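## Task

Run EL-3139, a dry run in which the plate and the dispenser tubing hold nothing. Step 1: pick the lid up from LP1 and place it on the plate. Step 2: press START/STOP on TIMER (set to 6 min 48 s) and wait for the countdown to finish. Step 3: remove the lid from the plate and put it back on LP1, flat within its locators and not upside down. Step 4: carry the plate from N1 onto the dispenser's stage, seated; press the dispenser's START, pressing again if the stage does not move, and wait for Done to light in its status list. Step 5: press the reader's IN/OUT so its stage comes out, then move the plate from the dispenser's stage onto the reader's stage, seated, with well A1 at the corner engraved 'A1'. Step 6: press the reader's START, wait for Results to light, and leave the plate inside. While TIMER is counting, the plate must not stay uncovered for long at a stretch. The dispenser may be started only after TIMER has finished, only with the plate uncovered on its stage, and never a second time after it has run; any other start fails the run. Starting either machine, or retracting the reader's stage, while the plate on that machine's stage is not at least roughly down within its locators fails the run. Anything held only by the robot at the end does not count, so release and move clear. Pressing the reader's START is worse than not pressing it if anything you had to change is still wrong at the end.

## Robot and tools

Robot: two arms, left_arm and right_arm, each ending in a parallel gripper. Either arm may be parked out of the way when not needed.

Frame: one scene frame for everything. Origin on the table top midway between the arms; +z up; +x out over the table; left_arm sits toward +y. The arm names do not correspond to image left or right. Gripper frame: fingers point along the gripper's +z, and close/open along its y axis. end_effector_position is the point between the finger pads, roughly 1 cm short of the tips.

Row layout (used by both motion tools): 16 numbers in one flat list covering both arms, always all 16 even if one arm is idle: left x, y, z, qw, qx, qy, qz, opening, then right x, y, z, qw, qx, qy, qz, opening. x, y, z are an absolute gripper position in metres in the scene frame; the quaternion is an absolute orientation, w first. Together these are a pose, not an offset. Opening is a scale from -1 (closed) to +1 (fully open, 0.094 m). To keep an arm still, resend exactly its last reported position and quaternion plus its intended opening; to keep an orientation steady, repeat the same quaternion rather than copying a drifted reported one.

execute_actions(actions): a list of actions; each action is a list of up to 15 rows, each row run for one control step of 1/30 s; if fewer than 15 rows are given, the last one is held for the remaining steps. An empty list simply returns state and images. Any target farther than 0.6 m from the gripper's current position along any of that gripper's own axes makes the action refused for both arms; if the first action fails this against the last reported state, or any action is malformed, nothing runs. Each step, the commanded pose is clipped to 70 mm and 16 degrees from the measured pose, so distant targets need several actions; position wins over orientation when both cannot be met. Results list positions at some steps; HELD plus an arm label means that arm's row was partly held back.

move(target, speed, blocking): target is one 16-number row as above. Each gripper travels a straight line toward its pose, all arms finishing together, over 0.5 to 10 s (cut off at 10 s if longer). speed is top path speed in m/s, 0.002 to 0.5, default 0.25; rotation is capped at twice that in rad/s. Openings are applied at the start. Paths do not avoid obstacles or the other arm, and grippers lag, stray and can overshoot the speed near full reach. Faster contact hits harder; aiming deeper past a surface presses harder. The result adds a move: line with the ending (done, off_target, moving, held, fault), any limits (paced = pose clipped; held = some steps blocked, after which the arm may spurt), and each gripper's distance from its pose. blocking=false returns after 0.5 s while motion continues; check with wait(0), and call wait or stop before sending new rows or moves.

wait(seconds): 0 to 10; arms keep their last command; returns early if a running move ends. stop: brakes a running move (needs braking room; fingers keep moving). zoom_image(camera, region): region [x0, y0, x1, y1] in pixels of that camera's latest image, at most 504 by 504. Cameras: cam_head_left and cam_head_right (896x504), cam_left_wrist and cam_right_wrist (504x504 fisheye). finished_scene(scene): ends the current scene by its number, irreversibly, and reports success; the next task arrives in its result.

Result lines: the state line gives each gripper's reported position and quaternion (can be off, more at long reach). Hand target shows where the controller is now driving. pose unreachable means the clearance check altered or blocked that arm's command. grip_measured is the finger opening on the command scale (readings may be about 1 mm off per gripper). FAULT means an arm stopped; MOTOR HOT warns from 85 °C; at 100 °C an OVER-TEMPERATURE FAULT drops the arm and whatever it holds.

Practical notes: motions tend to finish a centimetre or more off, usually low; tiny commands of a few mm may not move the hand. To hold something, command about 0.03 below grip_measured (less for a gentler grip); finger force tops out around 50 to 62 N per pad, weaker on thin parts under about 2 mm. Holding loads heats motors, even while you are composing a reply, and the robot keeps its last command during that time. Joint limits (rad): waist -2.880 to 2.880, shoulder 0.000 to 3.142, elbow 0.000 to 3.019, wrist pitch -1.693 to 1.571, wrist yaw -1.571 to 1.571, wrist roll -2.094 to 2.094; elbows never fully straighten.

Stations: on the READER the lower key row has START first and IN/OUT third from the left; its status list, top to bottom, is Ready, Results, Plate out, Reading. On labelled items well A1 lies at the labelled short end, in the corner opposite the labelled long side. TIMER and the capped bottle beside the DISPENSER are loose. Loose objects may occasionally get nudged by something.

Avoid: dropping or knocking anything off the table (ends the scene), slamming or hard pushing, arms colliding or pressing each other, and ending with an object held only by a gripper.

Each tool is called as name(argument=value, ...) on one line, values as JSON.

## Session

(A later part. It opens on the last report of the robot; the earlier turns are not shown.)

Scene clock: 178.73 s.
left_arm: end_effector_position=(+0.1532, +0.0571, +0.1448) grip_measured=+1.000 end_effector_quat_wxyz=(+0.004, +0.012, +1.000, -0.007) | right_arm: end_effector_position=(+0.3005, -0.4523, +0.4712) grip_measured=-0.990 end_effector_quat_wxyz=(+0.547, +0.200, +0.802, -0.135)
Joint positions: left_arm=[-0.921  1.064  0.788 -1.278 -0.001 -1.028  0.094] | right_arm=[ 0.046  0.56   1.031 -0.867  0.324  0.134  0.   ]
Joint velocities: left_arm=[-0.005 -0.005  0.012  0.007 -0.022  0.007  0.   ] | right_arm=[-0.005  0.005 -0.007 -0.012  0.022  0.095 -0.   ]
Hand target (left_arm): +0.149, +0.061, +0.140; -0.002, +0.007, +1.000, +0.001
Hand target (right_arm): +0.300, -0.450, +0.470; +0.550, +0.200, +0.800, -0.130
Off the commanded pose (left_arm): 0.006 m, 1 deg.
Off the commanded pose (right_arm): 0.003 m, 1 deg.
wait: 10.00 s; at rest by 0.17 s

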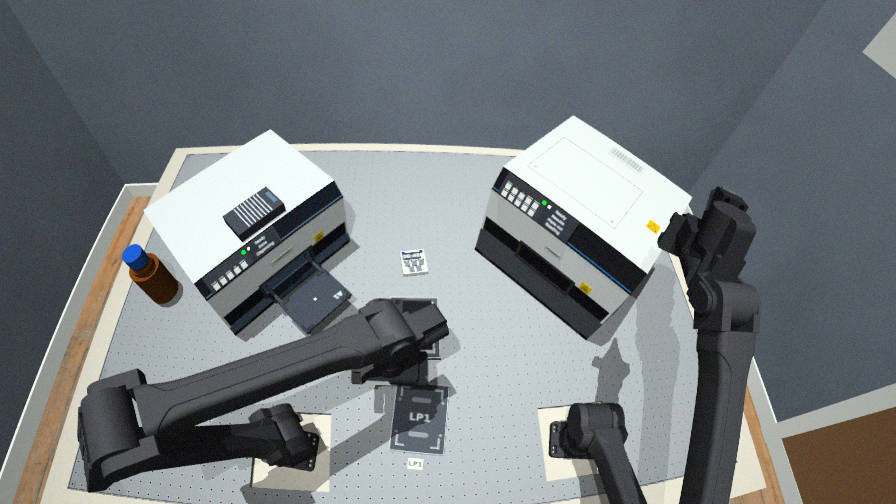

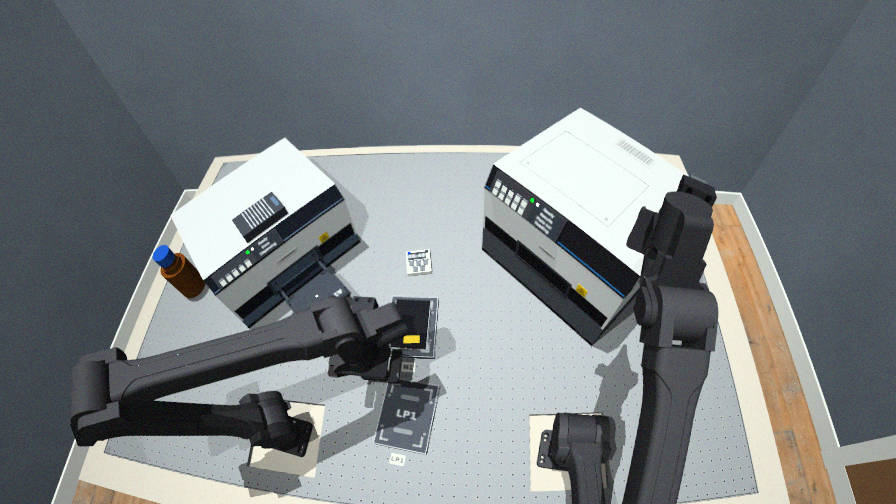

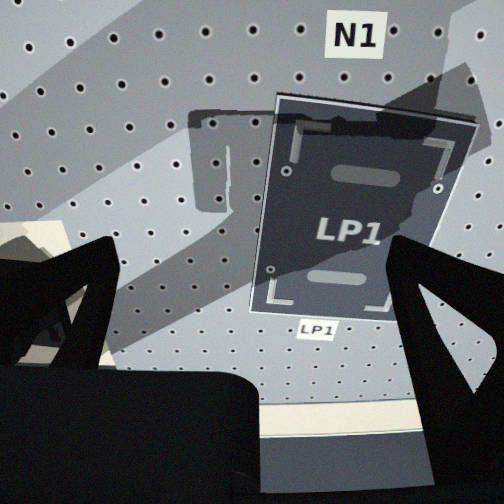

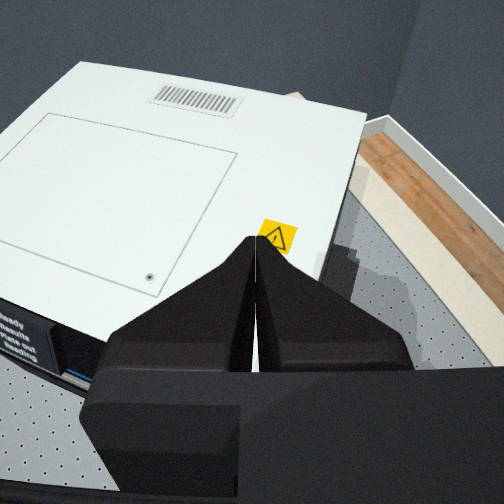

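wait(seconds=10)

wait(seconds=10)

wait(seconds=10)

wait(seconds=10)

wait(seconds=10)

wait(seconds=10)

wait(seconds=10)

wait(seconds=10)

wait(seconds=10)

wait(seconds=10)

Scene clock: 191.57 s.
left_arm: end_effector_position=(+0.1532, +0.0571, +0.1448) grip_measured=+1.000 end_effector_quat_wxyz=(+0.004, +0.012, +1.000, -0.007) | right_arm: end_effector_position=(+0.3005, -0.4523, +0.4712) grip_measured=-0.990 end_effector_quat_wxyz=(+0.547, +0.200, +0.802, -0.135)
Joint positions: left_arm=[-0.921  1.064  0.788 -1.278 -0.001 -1.028  0.094] | right_arm=[ 0.046  0.56   1.031 -0.867  0.324  0.134  0.   ]
Joint velocities: left_arm=[-0.005  0.005  0.002  0.017 -0.007 -0.051  0.   ] | right_arm=[-0.005  0.005  0.012 -0.002  0.007  0.022 -0.   ]
Hand target (left_arm): +0.149, +0.061, +0.140; -0.002, +0.007, +1.000, +0.001
Hand target (right_arm): +0.300, -0.450, +0.470; +0.550, +0.200, +0.800, -0.130
Off the commanded pose (left_arm): 0.006 m, 1 deg.
Off the commanded pose (right_arm): 0.003 m, 1 deg.
wait: 10.00 s; at rest from the start

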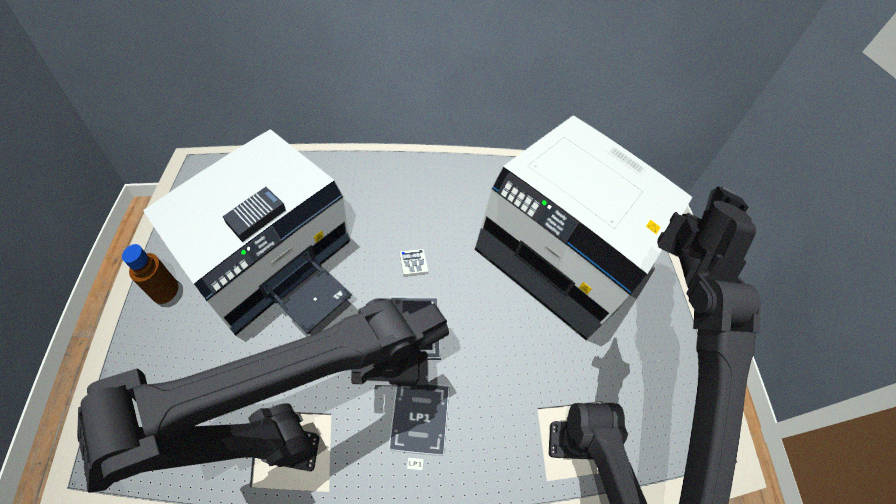

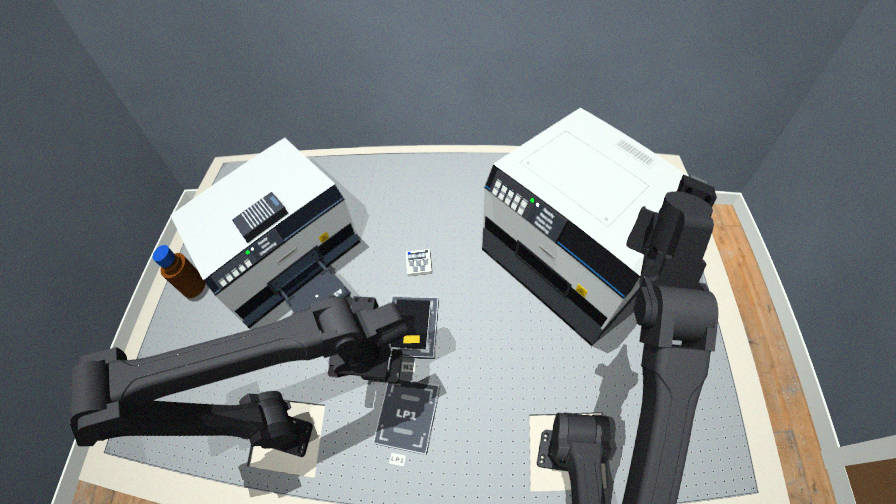

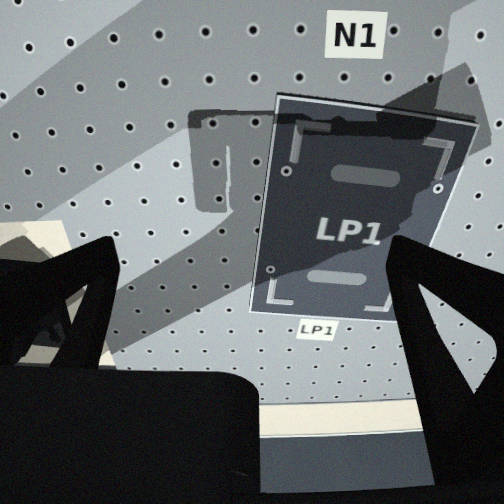

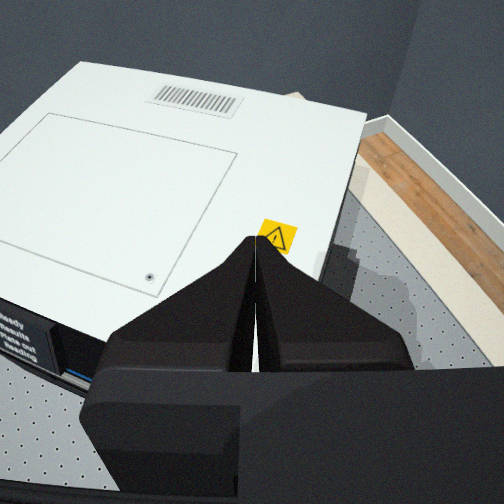

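Scene clock: 201.57 s.
left_arm: end_effector_position=(+0.1532, +0.0571, +0.1448) grip_measured=+1.000 end_effector_quat_wxyz=(+0.004, +0.012, +1.000, -0.007) | right_arm: end_effector_position=(+0.3005, -0.4523, +0.4712) grip_measured=-0.990 end_effector_quat_wxyz=(+0.547, +0.200, +0.802, -0.135)
Joint positions: left_arm=[-0.921  1.064  0.788 -1.278 -0.001 -1.028  0.094] | right_arm=[ 0.046  0.56   1.031 -0.867  0.324  0.134  0.   ]
Joint velocities: left_arm=[-0.005 -0.005 -0.002  0.027 -0.037  0.066  0.   ] | right_arm=[-0.005 -0.024  0.007  0.007  0.007  0.022 -0.001]
Hand target (left_arm): +0.149, +0.061, +0.140; -0.002, +0.007, +1.000, +0.001
Hand target (right_arm): +0.300, -0.450, +0.470; +0.550, +0.200, +0.800, -0.130
Off the commanded pose (left_arm): 0.006 m, 1 deg.
Off the commanded pose (right_arm): 0.003 m, 1 deg.
wait: 10.00 s; at rest by 0.17 s

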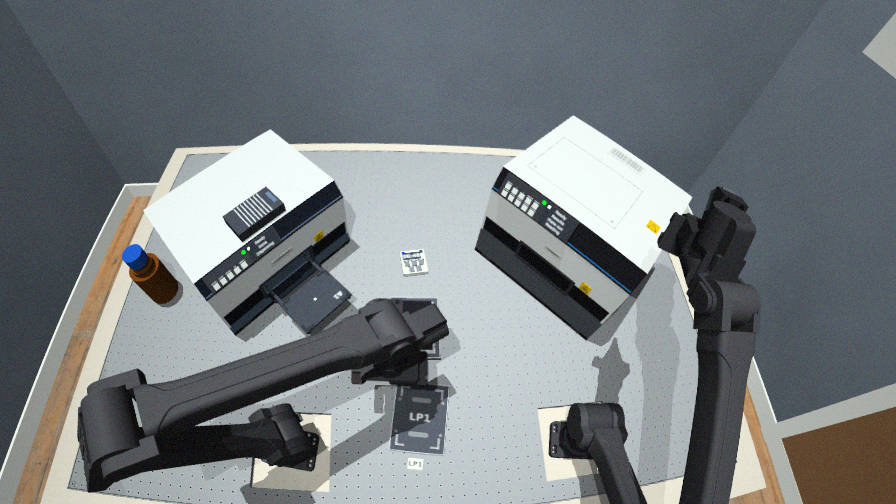

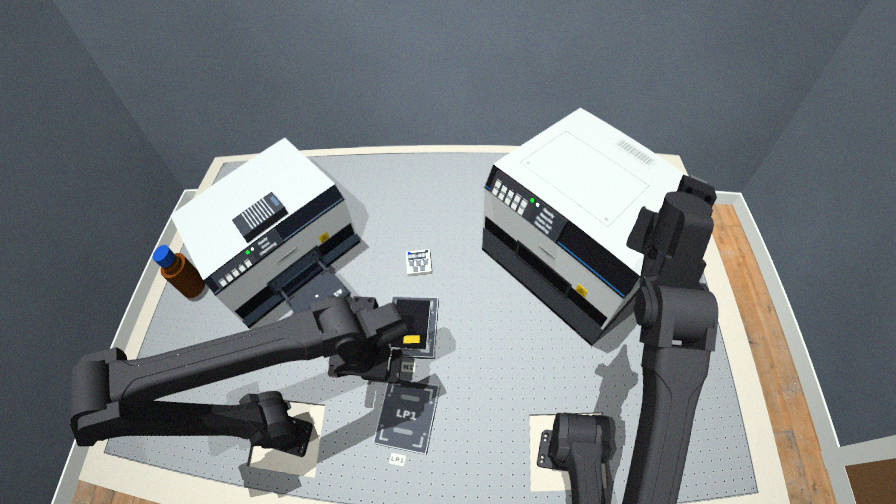

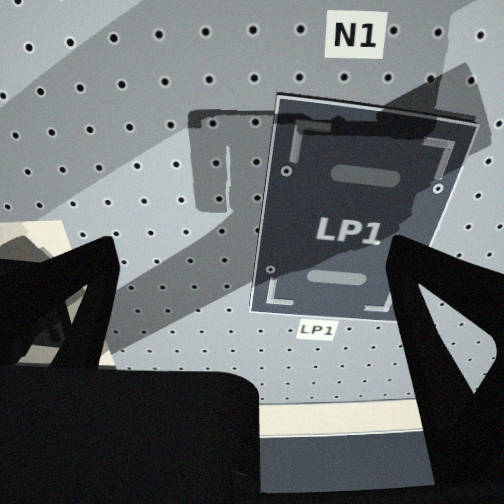

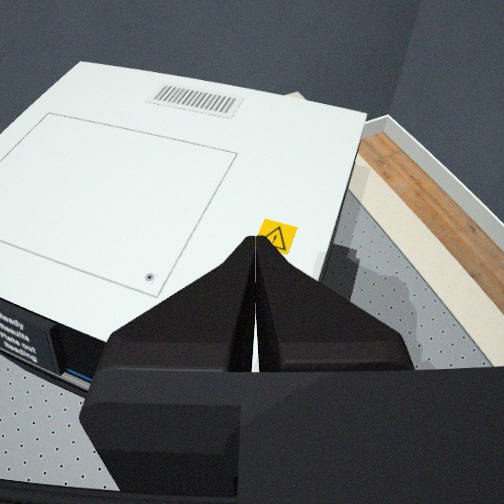

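Scene clock: 211.57 s.
left_arm: end_effector_position=(+0.1532, +0.0571, +0.1448) grip_measured=+1.000 end_effector_quat_wxyz=(+0.004, +0.012, +1.000, -0.007) | right_arm: end_effector_position=(+0.3005, -0.4523, +0.4712) grip_measured=-0.990 end_effector_quat_wxyz=(+0.547, +0.200, +0.802, -0.135)
Joint positions: left_arm=[-0.921  1.064  0.788 -1.278 -0.001 -1.028  0.094] | right_arm=[ 0.046  0.56   1.031 -0.867  0.324  0.134  0.   ]
Joint velocities: left_arm=[-0.005 -0.005  0.002  0.007 -0.007 -0.022  0.   ] | right_arm=[-0.005  0.005 -0.002  0.002 -0.066 -0.037 -0.   ]
Hand target (left_arm): +0.149, +0.061, +0.140; -0.002, +0.007, +1.000, +0.001
Hand target (right_arm): +0.300, -0.450, +0.470; +0.550, +0.200, +0.800, -0.130
Off the commanded pose (left_arm): 0.006 m, 1 deg.
Off the commanded pose (right_arm): 0.003 m, 1 deg.
wait: 10.00 s; at rest by 0.17 s

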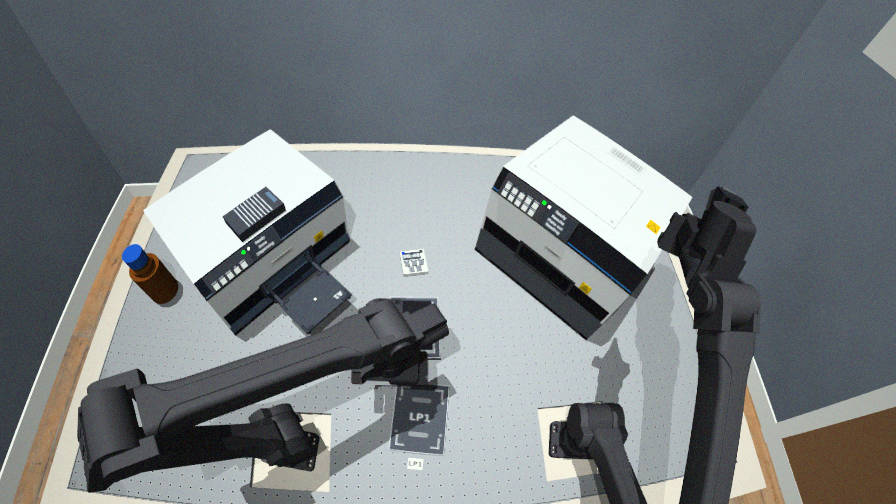

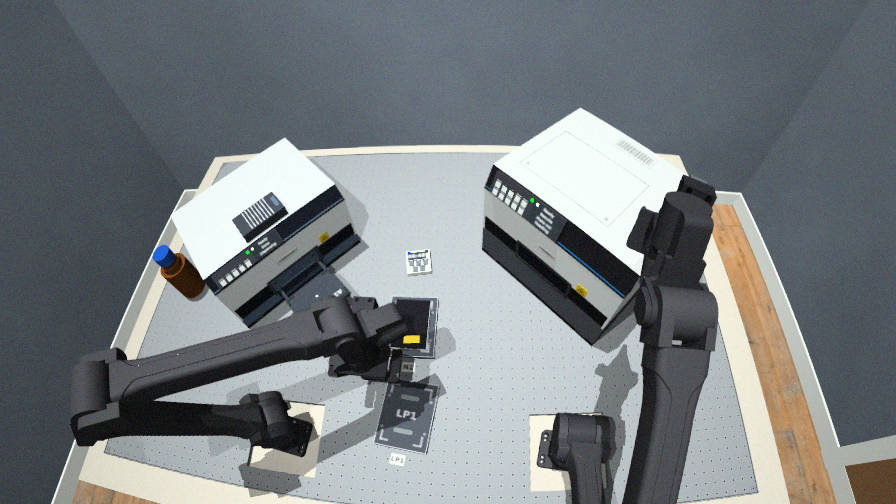

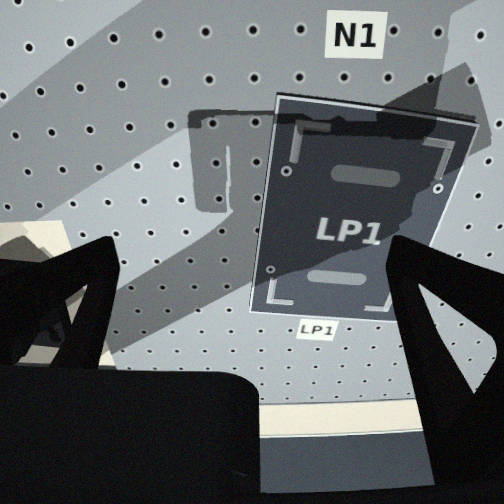

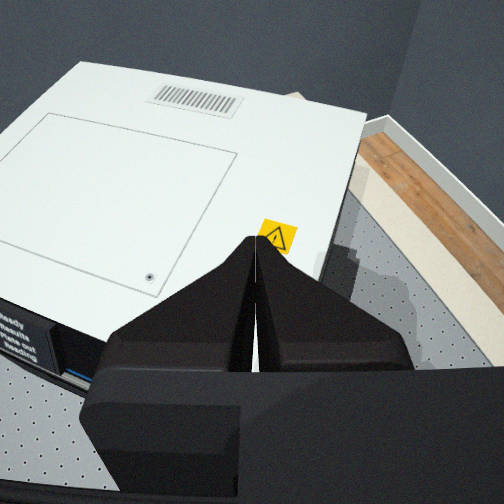

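Scene clock: 221.57 s.
left_arm: end_effector_position=(+0.1532, +0.0571, +0.1448) grip_measured=+1.000 end_effector_quat_wxyz=(+0.004, +0.012, +1.000, -0.007) | right_arm: end_effector_position=(+0.3005, -0.4523, +0.4712) grip_measured=-0.990 end_effector_quat_wxyz=(+0.547, +0.200, +0.802, -0.135)
Joint positions: left_arm=[-0.921  1.064  0.788 -1.278 -0.001 -1.028  0.094] | right_arm=[ 0.046  0.56   1.031 -0.867  0.324  0.134  0.   ]
Joint velocities: left_arm=[-0.005  0.005  0.007  0.007  0.022  0.007  0.   ] | right_arm=[-0.015 -0.005  0.002 -0.002  0.081 -0.095 -0.   ]
Hand target (left_arm): +0.149, +0.061, +0.140; -0.002, +0.007, +1.000, +0.001
Hand target (right_arm): +0.300, -0.450, +0.470; +0.550, +0.200, +0.800, -0.130
Off the commanded pose (left_arm): 0.006 m, 1 deg.
Off the commanded pose (right_arm): 0.003 m, 1 deg.
wait: 10.00 s; at rest by 0.17 s

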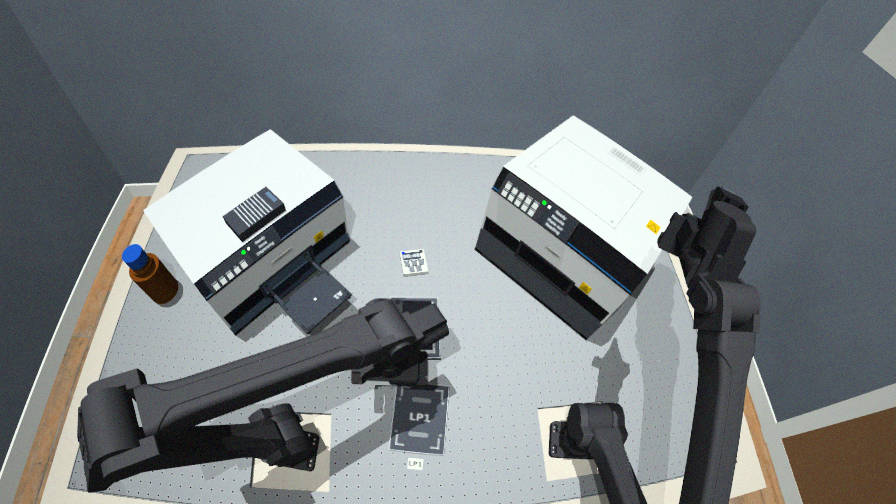

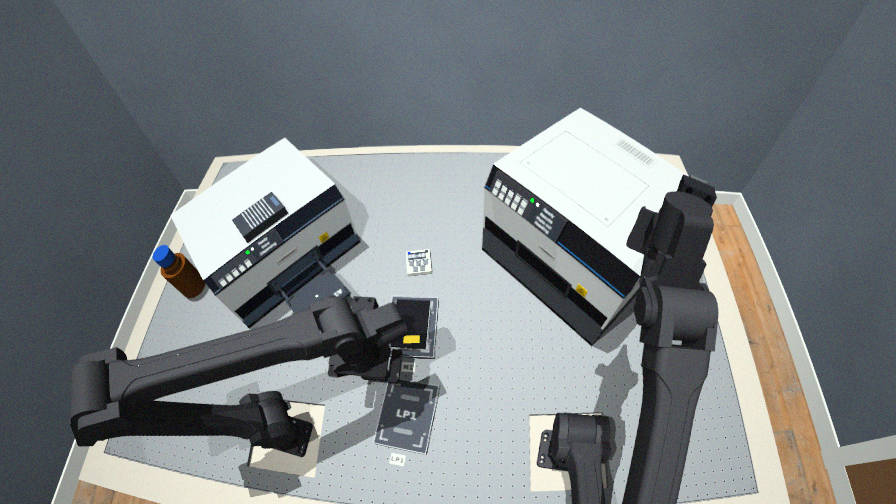

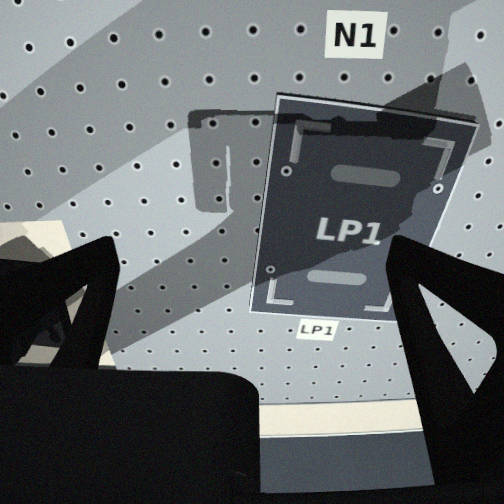

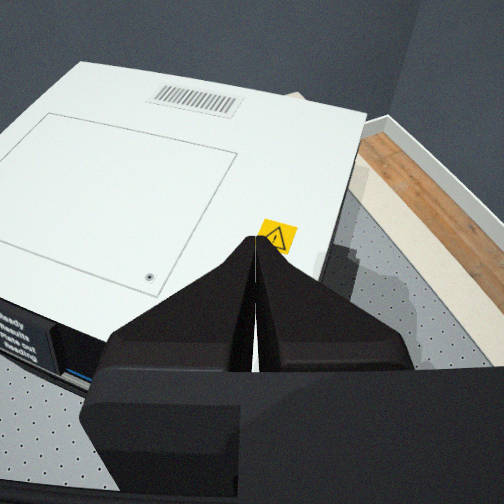

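Scene clock: 231.57 s.
left_arm: end_effector_position=(+0.1532, +0.0571, +0.1448) grip_measured=+1.000 end_effector_quat_wxyz=(+0.004, +0.012, +1.000, -0.007) | right_arm: end_effector_position=(+0.3005, -0.4523, +0.4712) grip_measured=-0.990 end_effector_quat_wxyz=(+0.547, +0.200, +0.802, -0.135)
Joint positions: left_arm=[-0.921  1.064  0.788 -1.278 -0.001 -1.028  0.094] | right_arm=[ 0.046  0.56   1.031 -0.867  0.324  0.134  0.   ]
Joint velocities: left_arm=[-0.005 -0.015  0.007  0.007  0.022 -0.095  0.   ] | right_arm=[-0.024  0.005  0.002 -0.002 -0.022  0.037 -0.001]
Hand target (left_arm): +0.149, +0.061, +0.140; -0.002, +0.007, +1.000, +0.001
Hand target (right_arm): +0.300, -0.450, +0.470; +0.550, +0.200, +0.800, -0.130
Off the commanded pose (left_arm): 0.006 m, 1 deg.
Off the commanded pose (right_arm): 0.003 m, 1 deg.
wait: 10.00 s; at rest by 0.17 s

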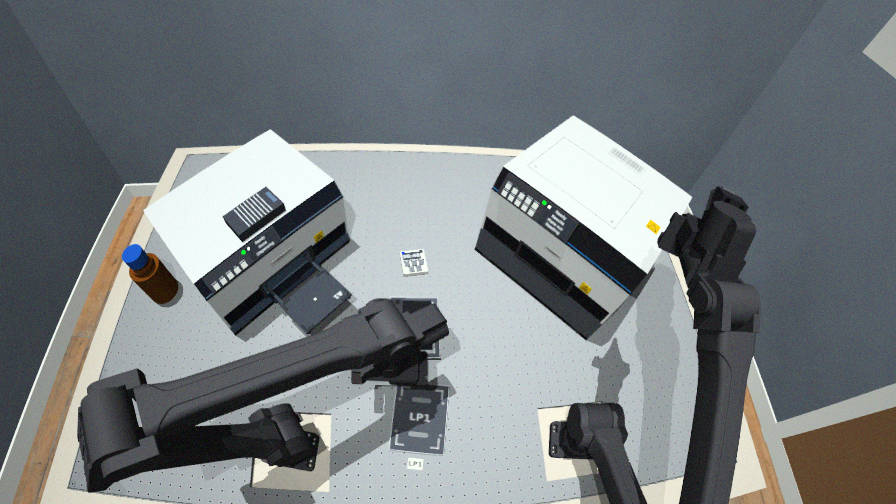

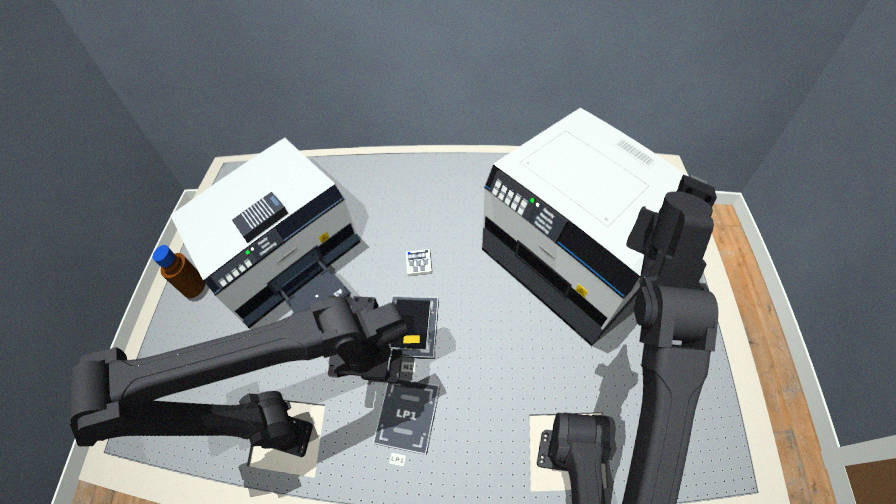

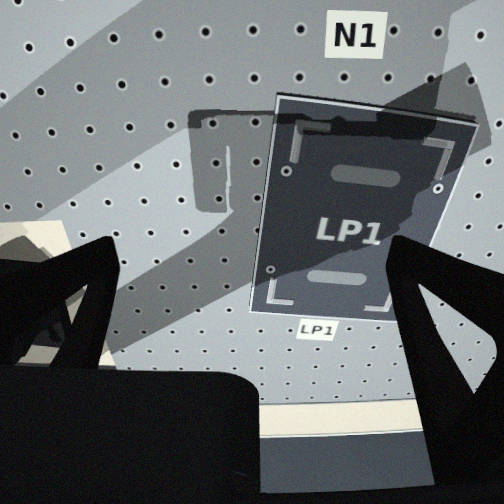

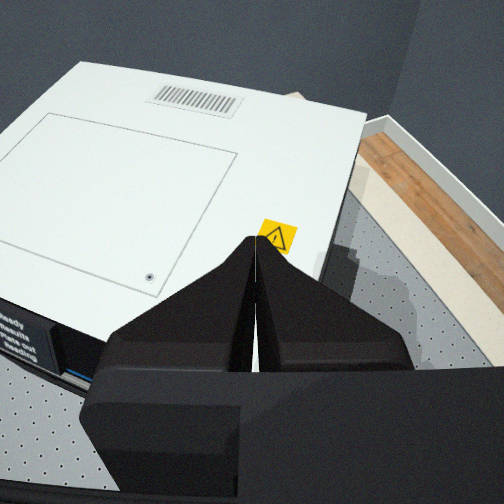

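Scene clock: 241.57 s.
left_arm: end_effector_position=(+0.1532, +0.0571, +0.1448) grip_measured=+1.000 end_effector_quat_wxyz=(+0.004, +0.012, +1.000, -0.007) | right_arm: end_effector_position=(+0.3005, -0.4523, +0.4712) grip_measured=-0.990 end_effector_quat_wxyz=(+0.547, +0.200, +0.802, -0.135)
Joint positions: left_arm=[-0.921  1.064  0.788 -1.278 -0.001 -1.028  0.094] | right_arm=[ 0.046  0.56   1.031 -0.867  0.324  0.134  0.   ]
Joint velocities: left_arm=[-0.015 -0.005 -0.012  0.002 -0.007  0.022  0.   ] | right_arm=[-0.015 -0.005  0.012 -0.022  0.051 -0.11  -0.001]
Hand target (left_arm): +0.149, +0.061, +0.140; -0.002, +0.007, +1.000, +0.001
Hand target (right_arm): +0.300, -0.450, +0.470; +0.550, +0.200, +0.800, -0.130
Off the commanded pose (left_arm): 0.006 m, 1 deg.
Off the commanded pose (right_arm): 0.003 m, 1 deg.
wait: 10.00 s; at rest by 0.17 s

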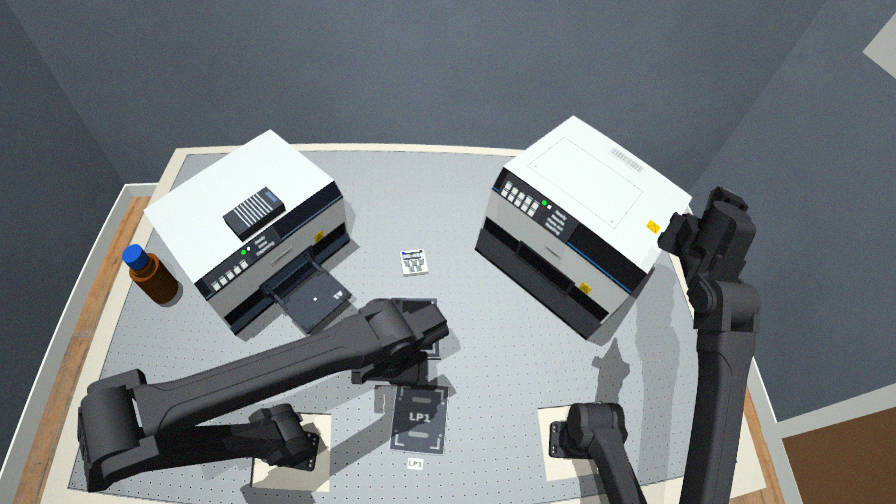

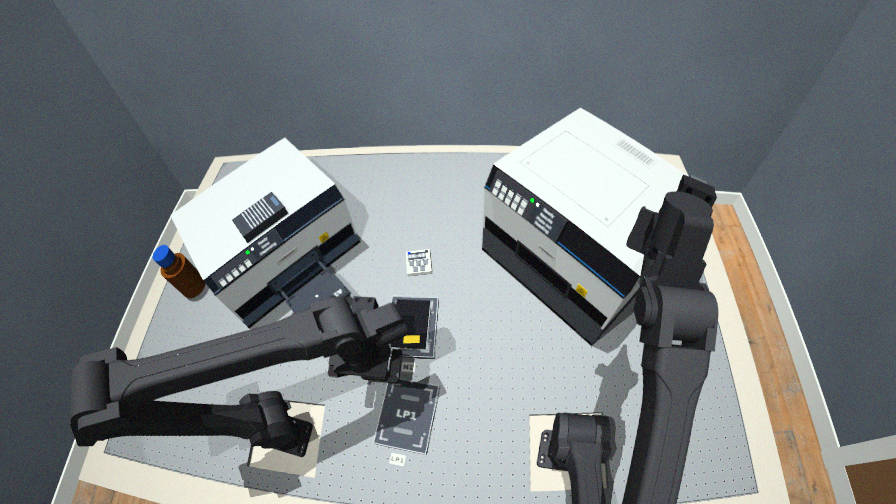

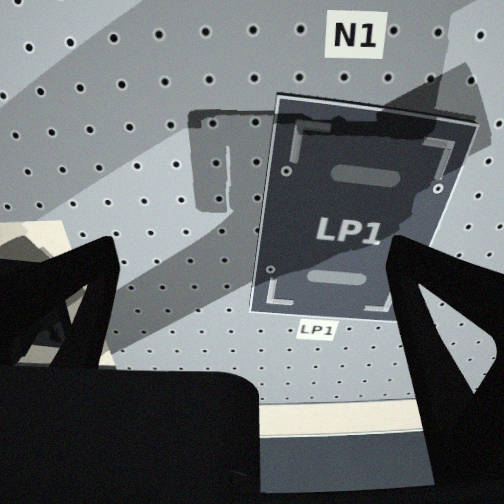

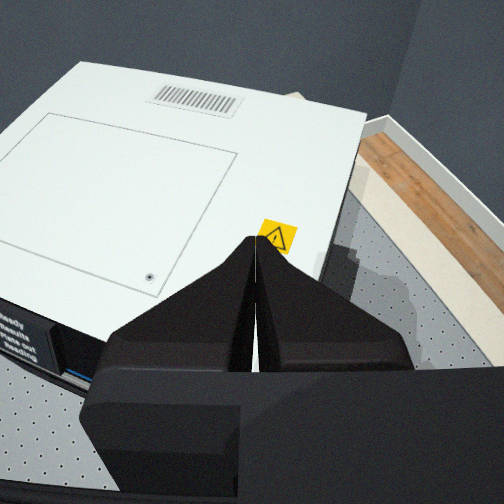

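Scene clock: 251.57 s.
left_arm: end_effector_position=(+0.1532, +0.0571, +0.1448) grip_measured=+1.000 end_effector_quat_wxyz=(+0.004, +0.012, +1.000, -0.007) | right_arm: end_effector_position=(+0.3005, -0.4523, +0.4712) grip_measured=-0.990 end_effector_quat_wxyz=(+0.547, +0.200, +0.802, -0.135)
Joint positions: left_arm=[-0.921  1.064  0.788 -1.278 -0.001 -1.028  0.094] | right_arm=[ 0.046  0.56   1.031 -0.867  0.324  0.134  0.   ]
Joint velocities: left_arm=[ 0.005 -0.015 -0.027 -0.002 -0.022 -0.066  0.   ] | right_arm=[ 0.005 -0.015  0.007 -0.002 -0.022  0.037 -0.001]
Hand target (left_arm): +0.149, +0.061, +0.140; -0.002, +0.007, +1.000, +0.001
Hand target (right_arm): +0.300, -0.450, +0.470; +0.550, +0.200, +0.800, -0.130
Off the commanded pose (left_arm): 0.006 m, 1 deg.
Off the commanded pose (right_arm): 0.003 m, 1 deg.
wait: 10.00 s; at rest by 0.17 s

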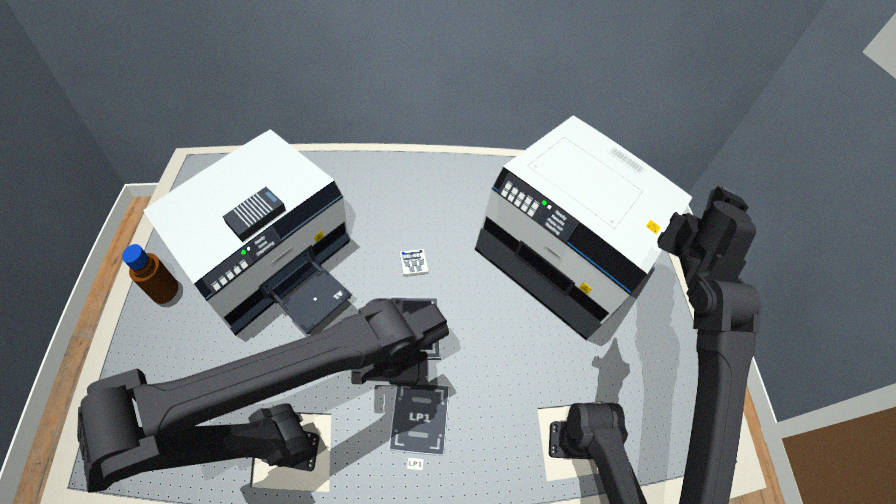

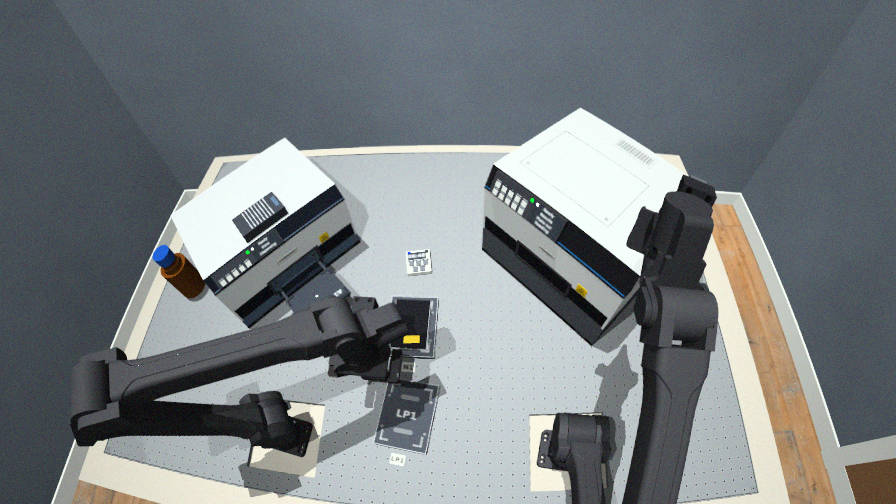

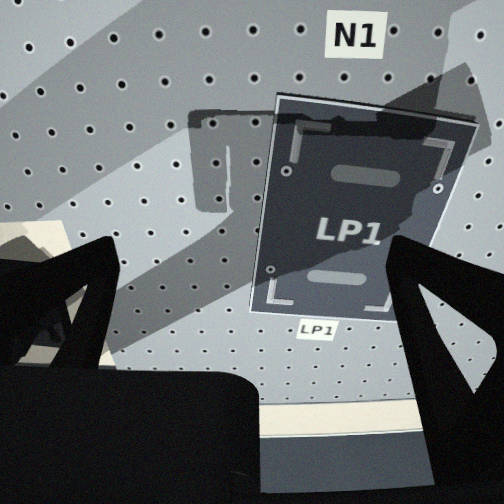

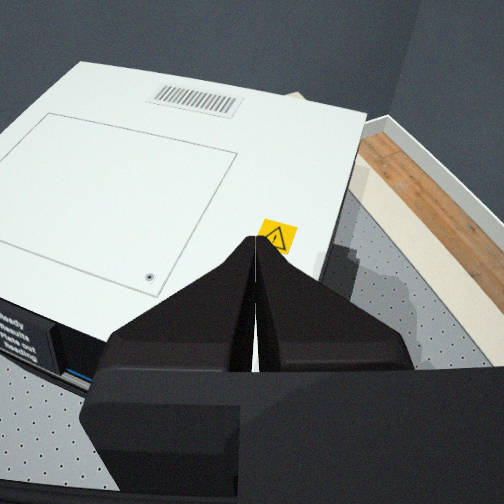

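Scene clock: 261.57 s.
left_arm: end_effector_position=(+0.1532, +0.0571, +0.1448) grip_measured=+1.000 end_effector_quat_wxyz=(+0.004, +0.012, +1.000, -0.007) | right_arm: end_effector_position=(+0.3005, -0.4523, +0.4712) grip_measured=-0.990 end_effector_quat_wxyz=(+0.547, +0.200, +0.802, -0.135)
Joint positions: left_arm=[-0.921  1.064  0.788 -1.278 -0.001 -1.028  0.094] | right_arm=[ 0.046  0.56   1.031 -0.867  0.324  0.134  0.   ]
Joint velocities: left_arm=[-0.005 -0.034  0.012  0.012  0.007  0.007  0.   ] | right_arm=[-0.005 -0.024  0.007  0.022 -0.007 -0.007  0.   ]
Hand target (left_arm): +0.149, +0.061, +0.140; -0.002, +0.007, +1.000, +0.001
Hand target (right_arm): +0.300, -0.450, +0.470; +0.550, +0.200, +0.800, -0.130
Off the commanded pose (left_arm): 0.006 m, 1 deg.
Off the commanded pose (right_arm): 0.003 m, 1 deg.
wait: 10.00 s; at rest by 0.17 s

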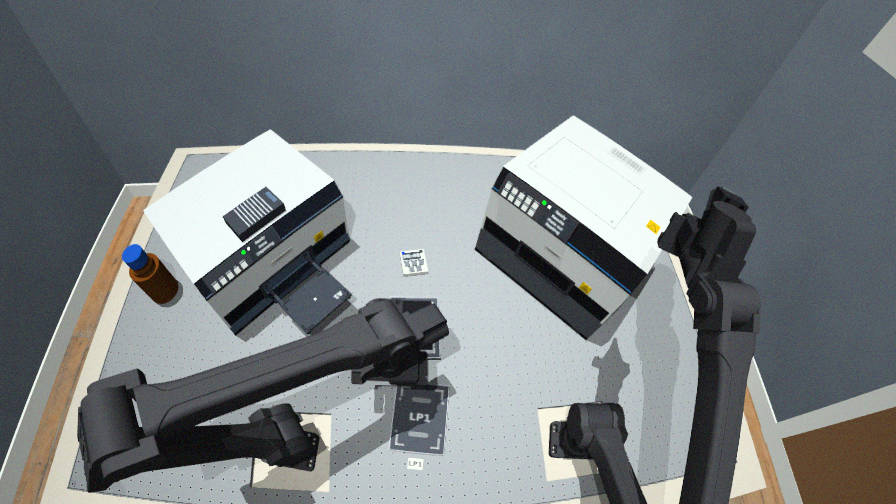

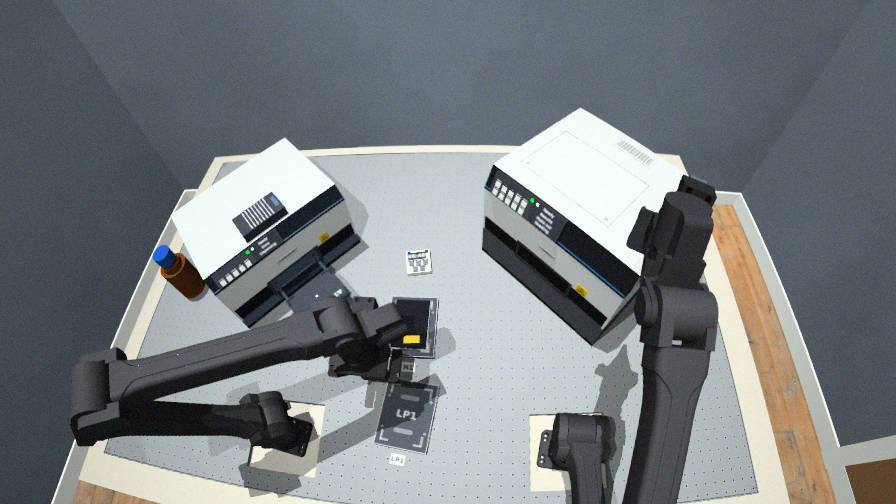

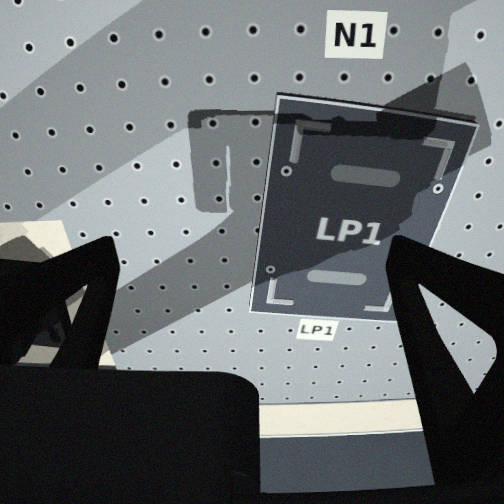

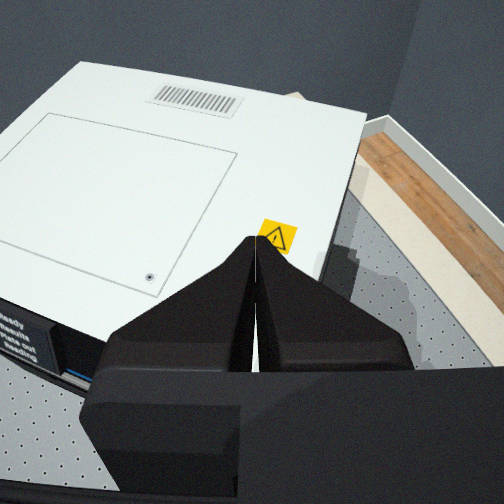

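Scene clock: 271.57 s.
left_arm: end_effector_position=(+0.1532, +0.0571, +0.1448) grip_measured=+1.000 end_effector_quat_wxyz=(+0.004, +0.012, +1.000, -0.007) | right_arm: end_effector_position=(+0.3005, -0.4523, +0.4712) grip_measured=-0.990 end_effector_quat_wxyz=(+0.547, +0.200, +0.802, -0.135)
Joint positions: left_arm=[-0.921  1.064  0.788 -1.278 -0.001 -1.028  0.094] | right_arm=[ 0.046  0.56   1.031 -0.867  0.324  0.134  0.   ]
Joint velocities: left_arm=[-0.005  0.015 -0.007 -0.007 -0.007 -0.007  0.   ] | right_arm=[ 0.005 -0.024  0.002 -0.007 -0.007  0.022 -0.001]
Hand target (left_arm): +0.149, +0.061, +0.140; -0.002, +0.007, +1.000, +0.001
Hand target (right_arm): +0.300, -0.450, +0.470; +0.550, +0.200, +0.800, -0.130
Off the commanded pose (left_arm): 0.006 m, 1 deg.
Off the commanded pose (right_arm): 0.003 m, 1 deg.
wait: 10.00 s; at rest by 0.17 s

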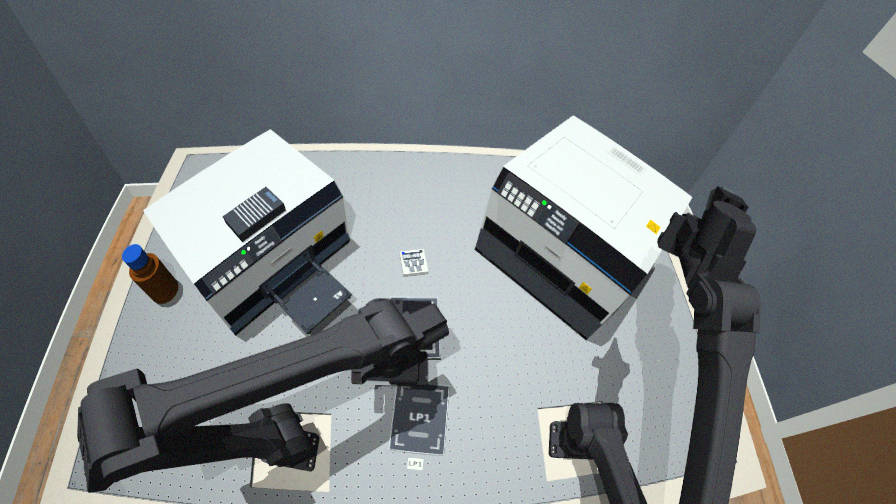

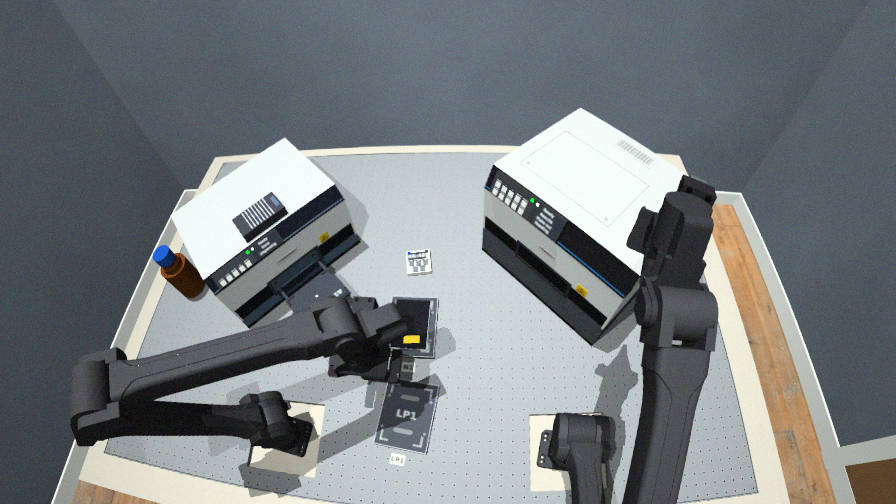

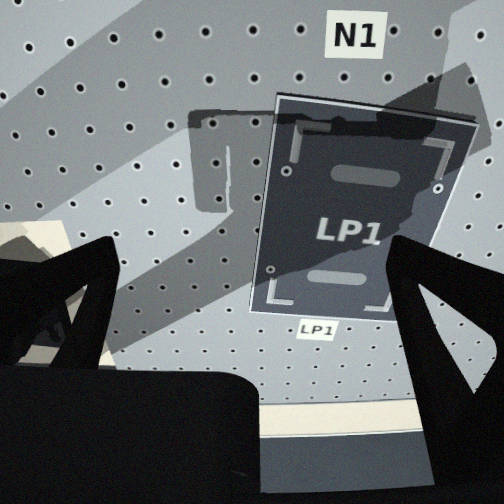

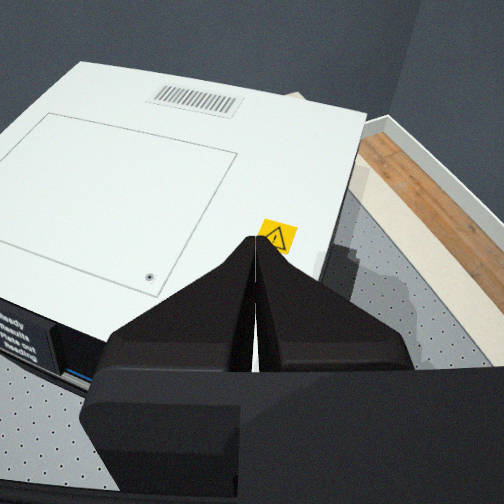

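Scene clock: 281.57 s.
left_arm: end_effector_position=(+0.1532, +0.0571, +0.1448) grip_measured=+1.000 end_effector_quat_wxyz=(+0.004, +0.012, +1.000, -0.007) | right_arm: end_effector_position=(+0.3005, -0.4523, +0.4712) grip_measured=-0.990 end_effector_quat_wxyz=(+0.547, +0.200, +0.802, -0.135)
Joint positions: left_arm=[-0.921  1.064  0.788 -1.278 -0.001 -1.028  0.094] | right_arm=[ 0.046  0.56   1.031 -0.867  0.324  0.134  0.   ]
Joint velocities: left_arm=[ 0.005 -0.015  0.002 -0.007  0.007  0.022  0.   ] | right_arm=[-0.005 -0.005  0.002 -0.022  0.037 -0.007 -0.001]
Hand target (left_arm): +0.149, +0.061, +0.140; -0.002, +0.007, +1.000, +0.001
Hand target (right_arm): +0.300, -0.450, +0.470; +0.550, +0.200, +0.800, -0.130
Off the commanded pose (left_arm): 0.006 m, 1 deg.
Off the commanded pose (right_arm): 0.003 m, 1 deg.
wait: 10.00 s; at rest by 0.17 s

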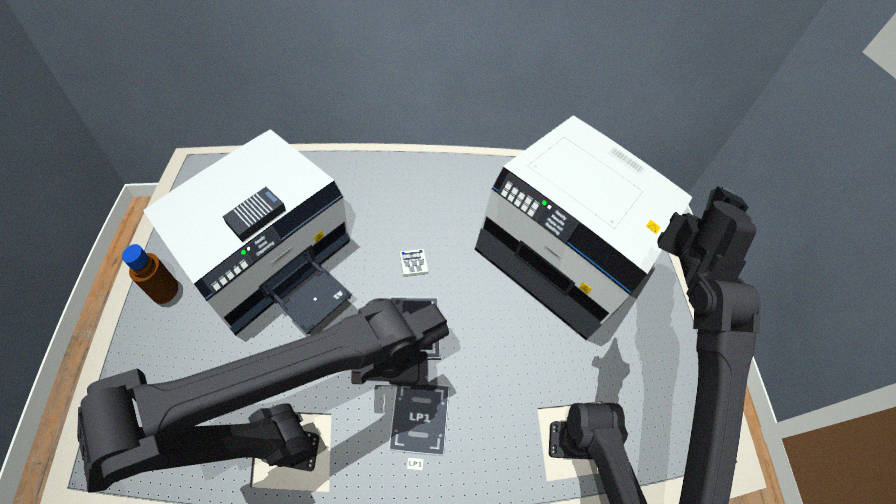

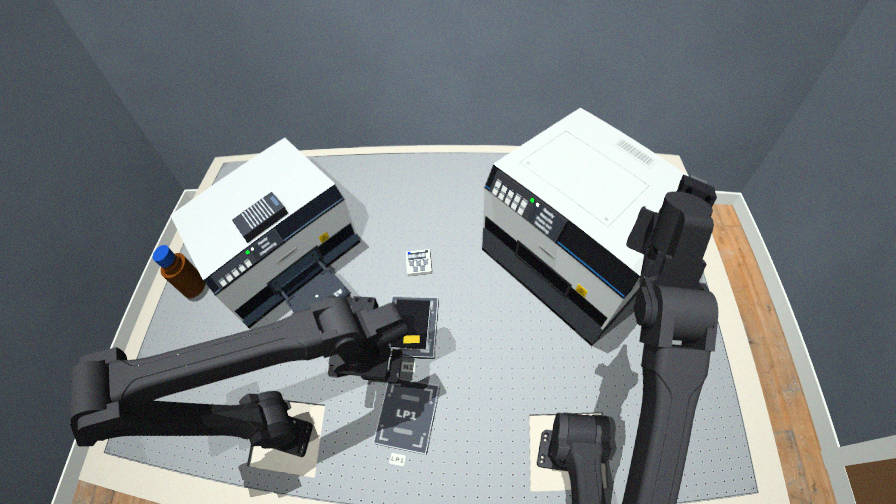

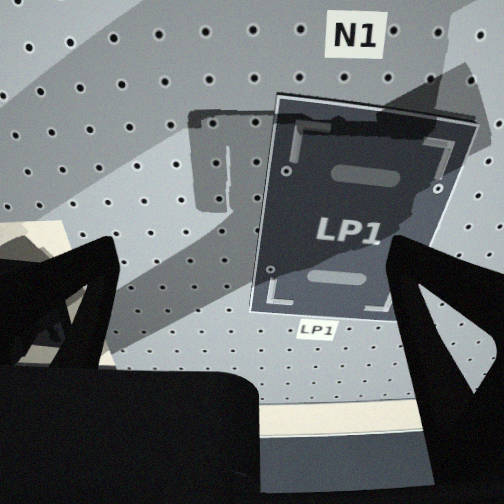

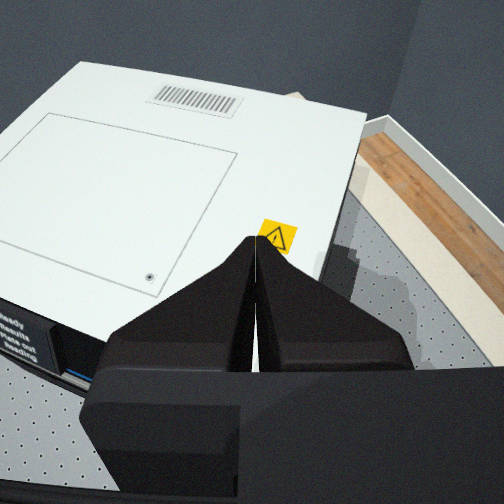

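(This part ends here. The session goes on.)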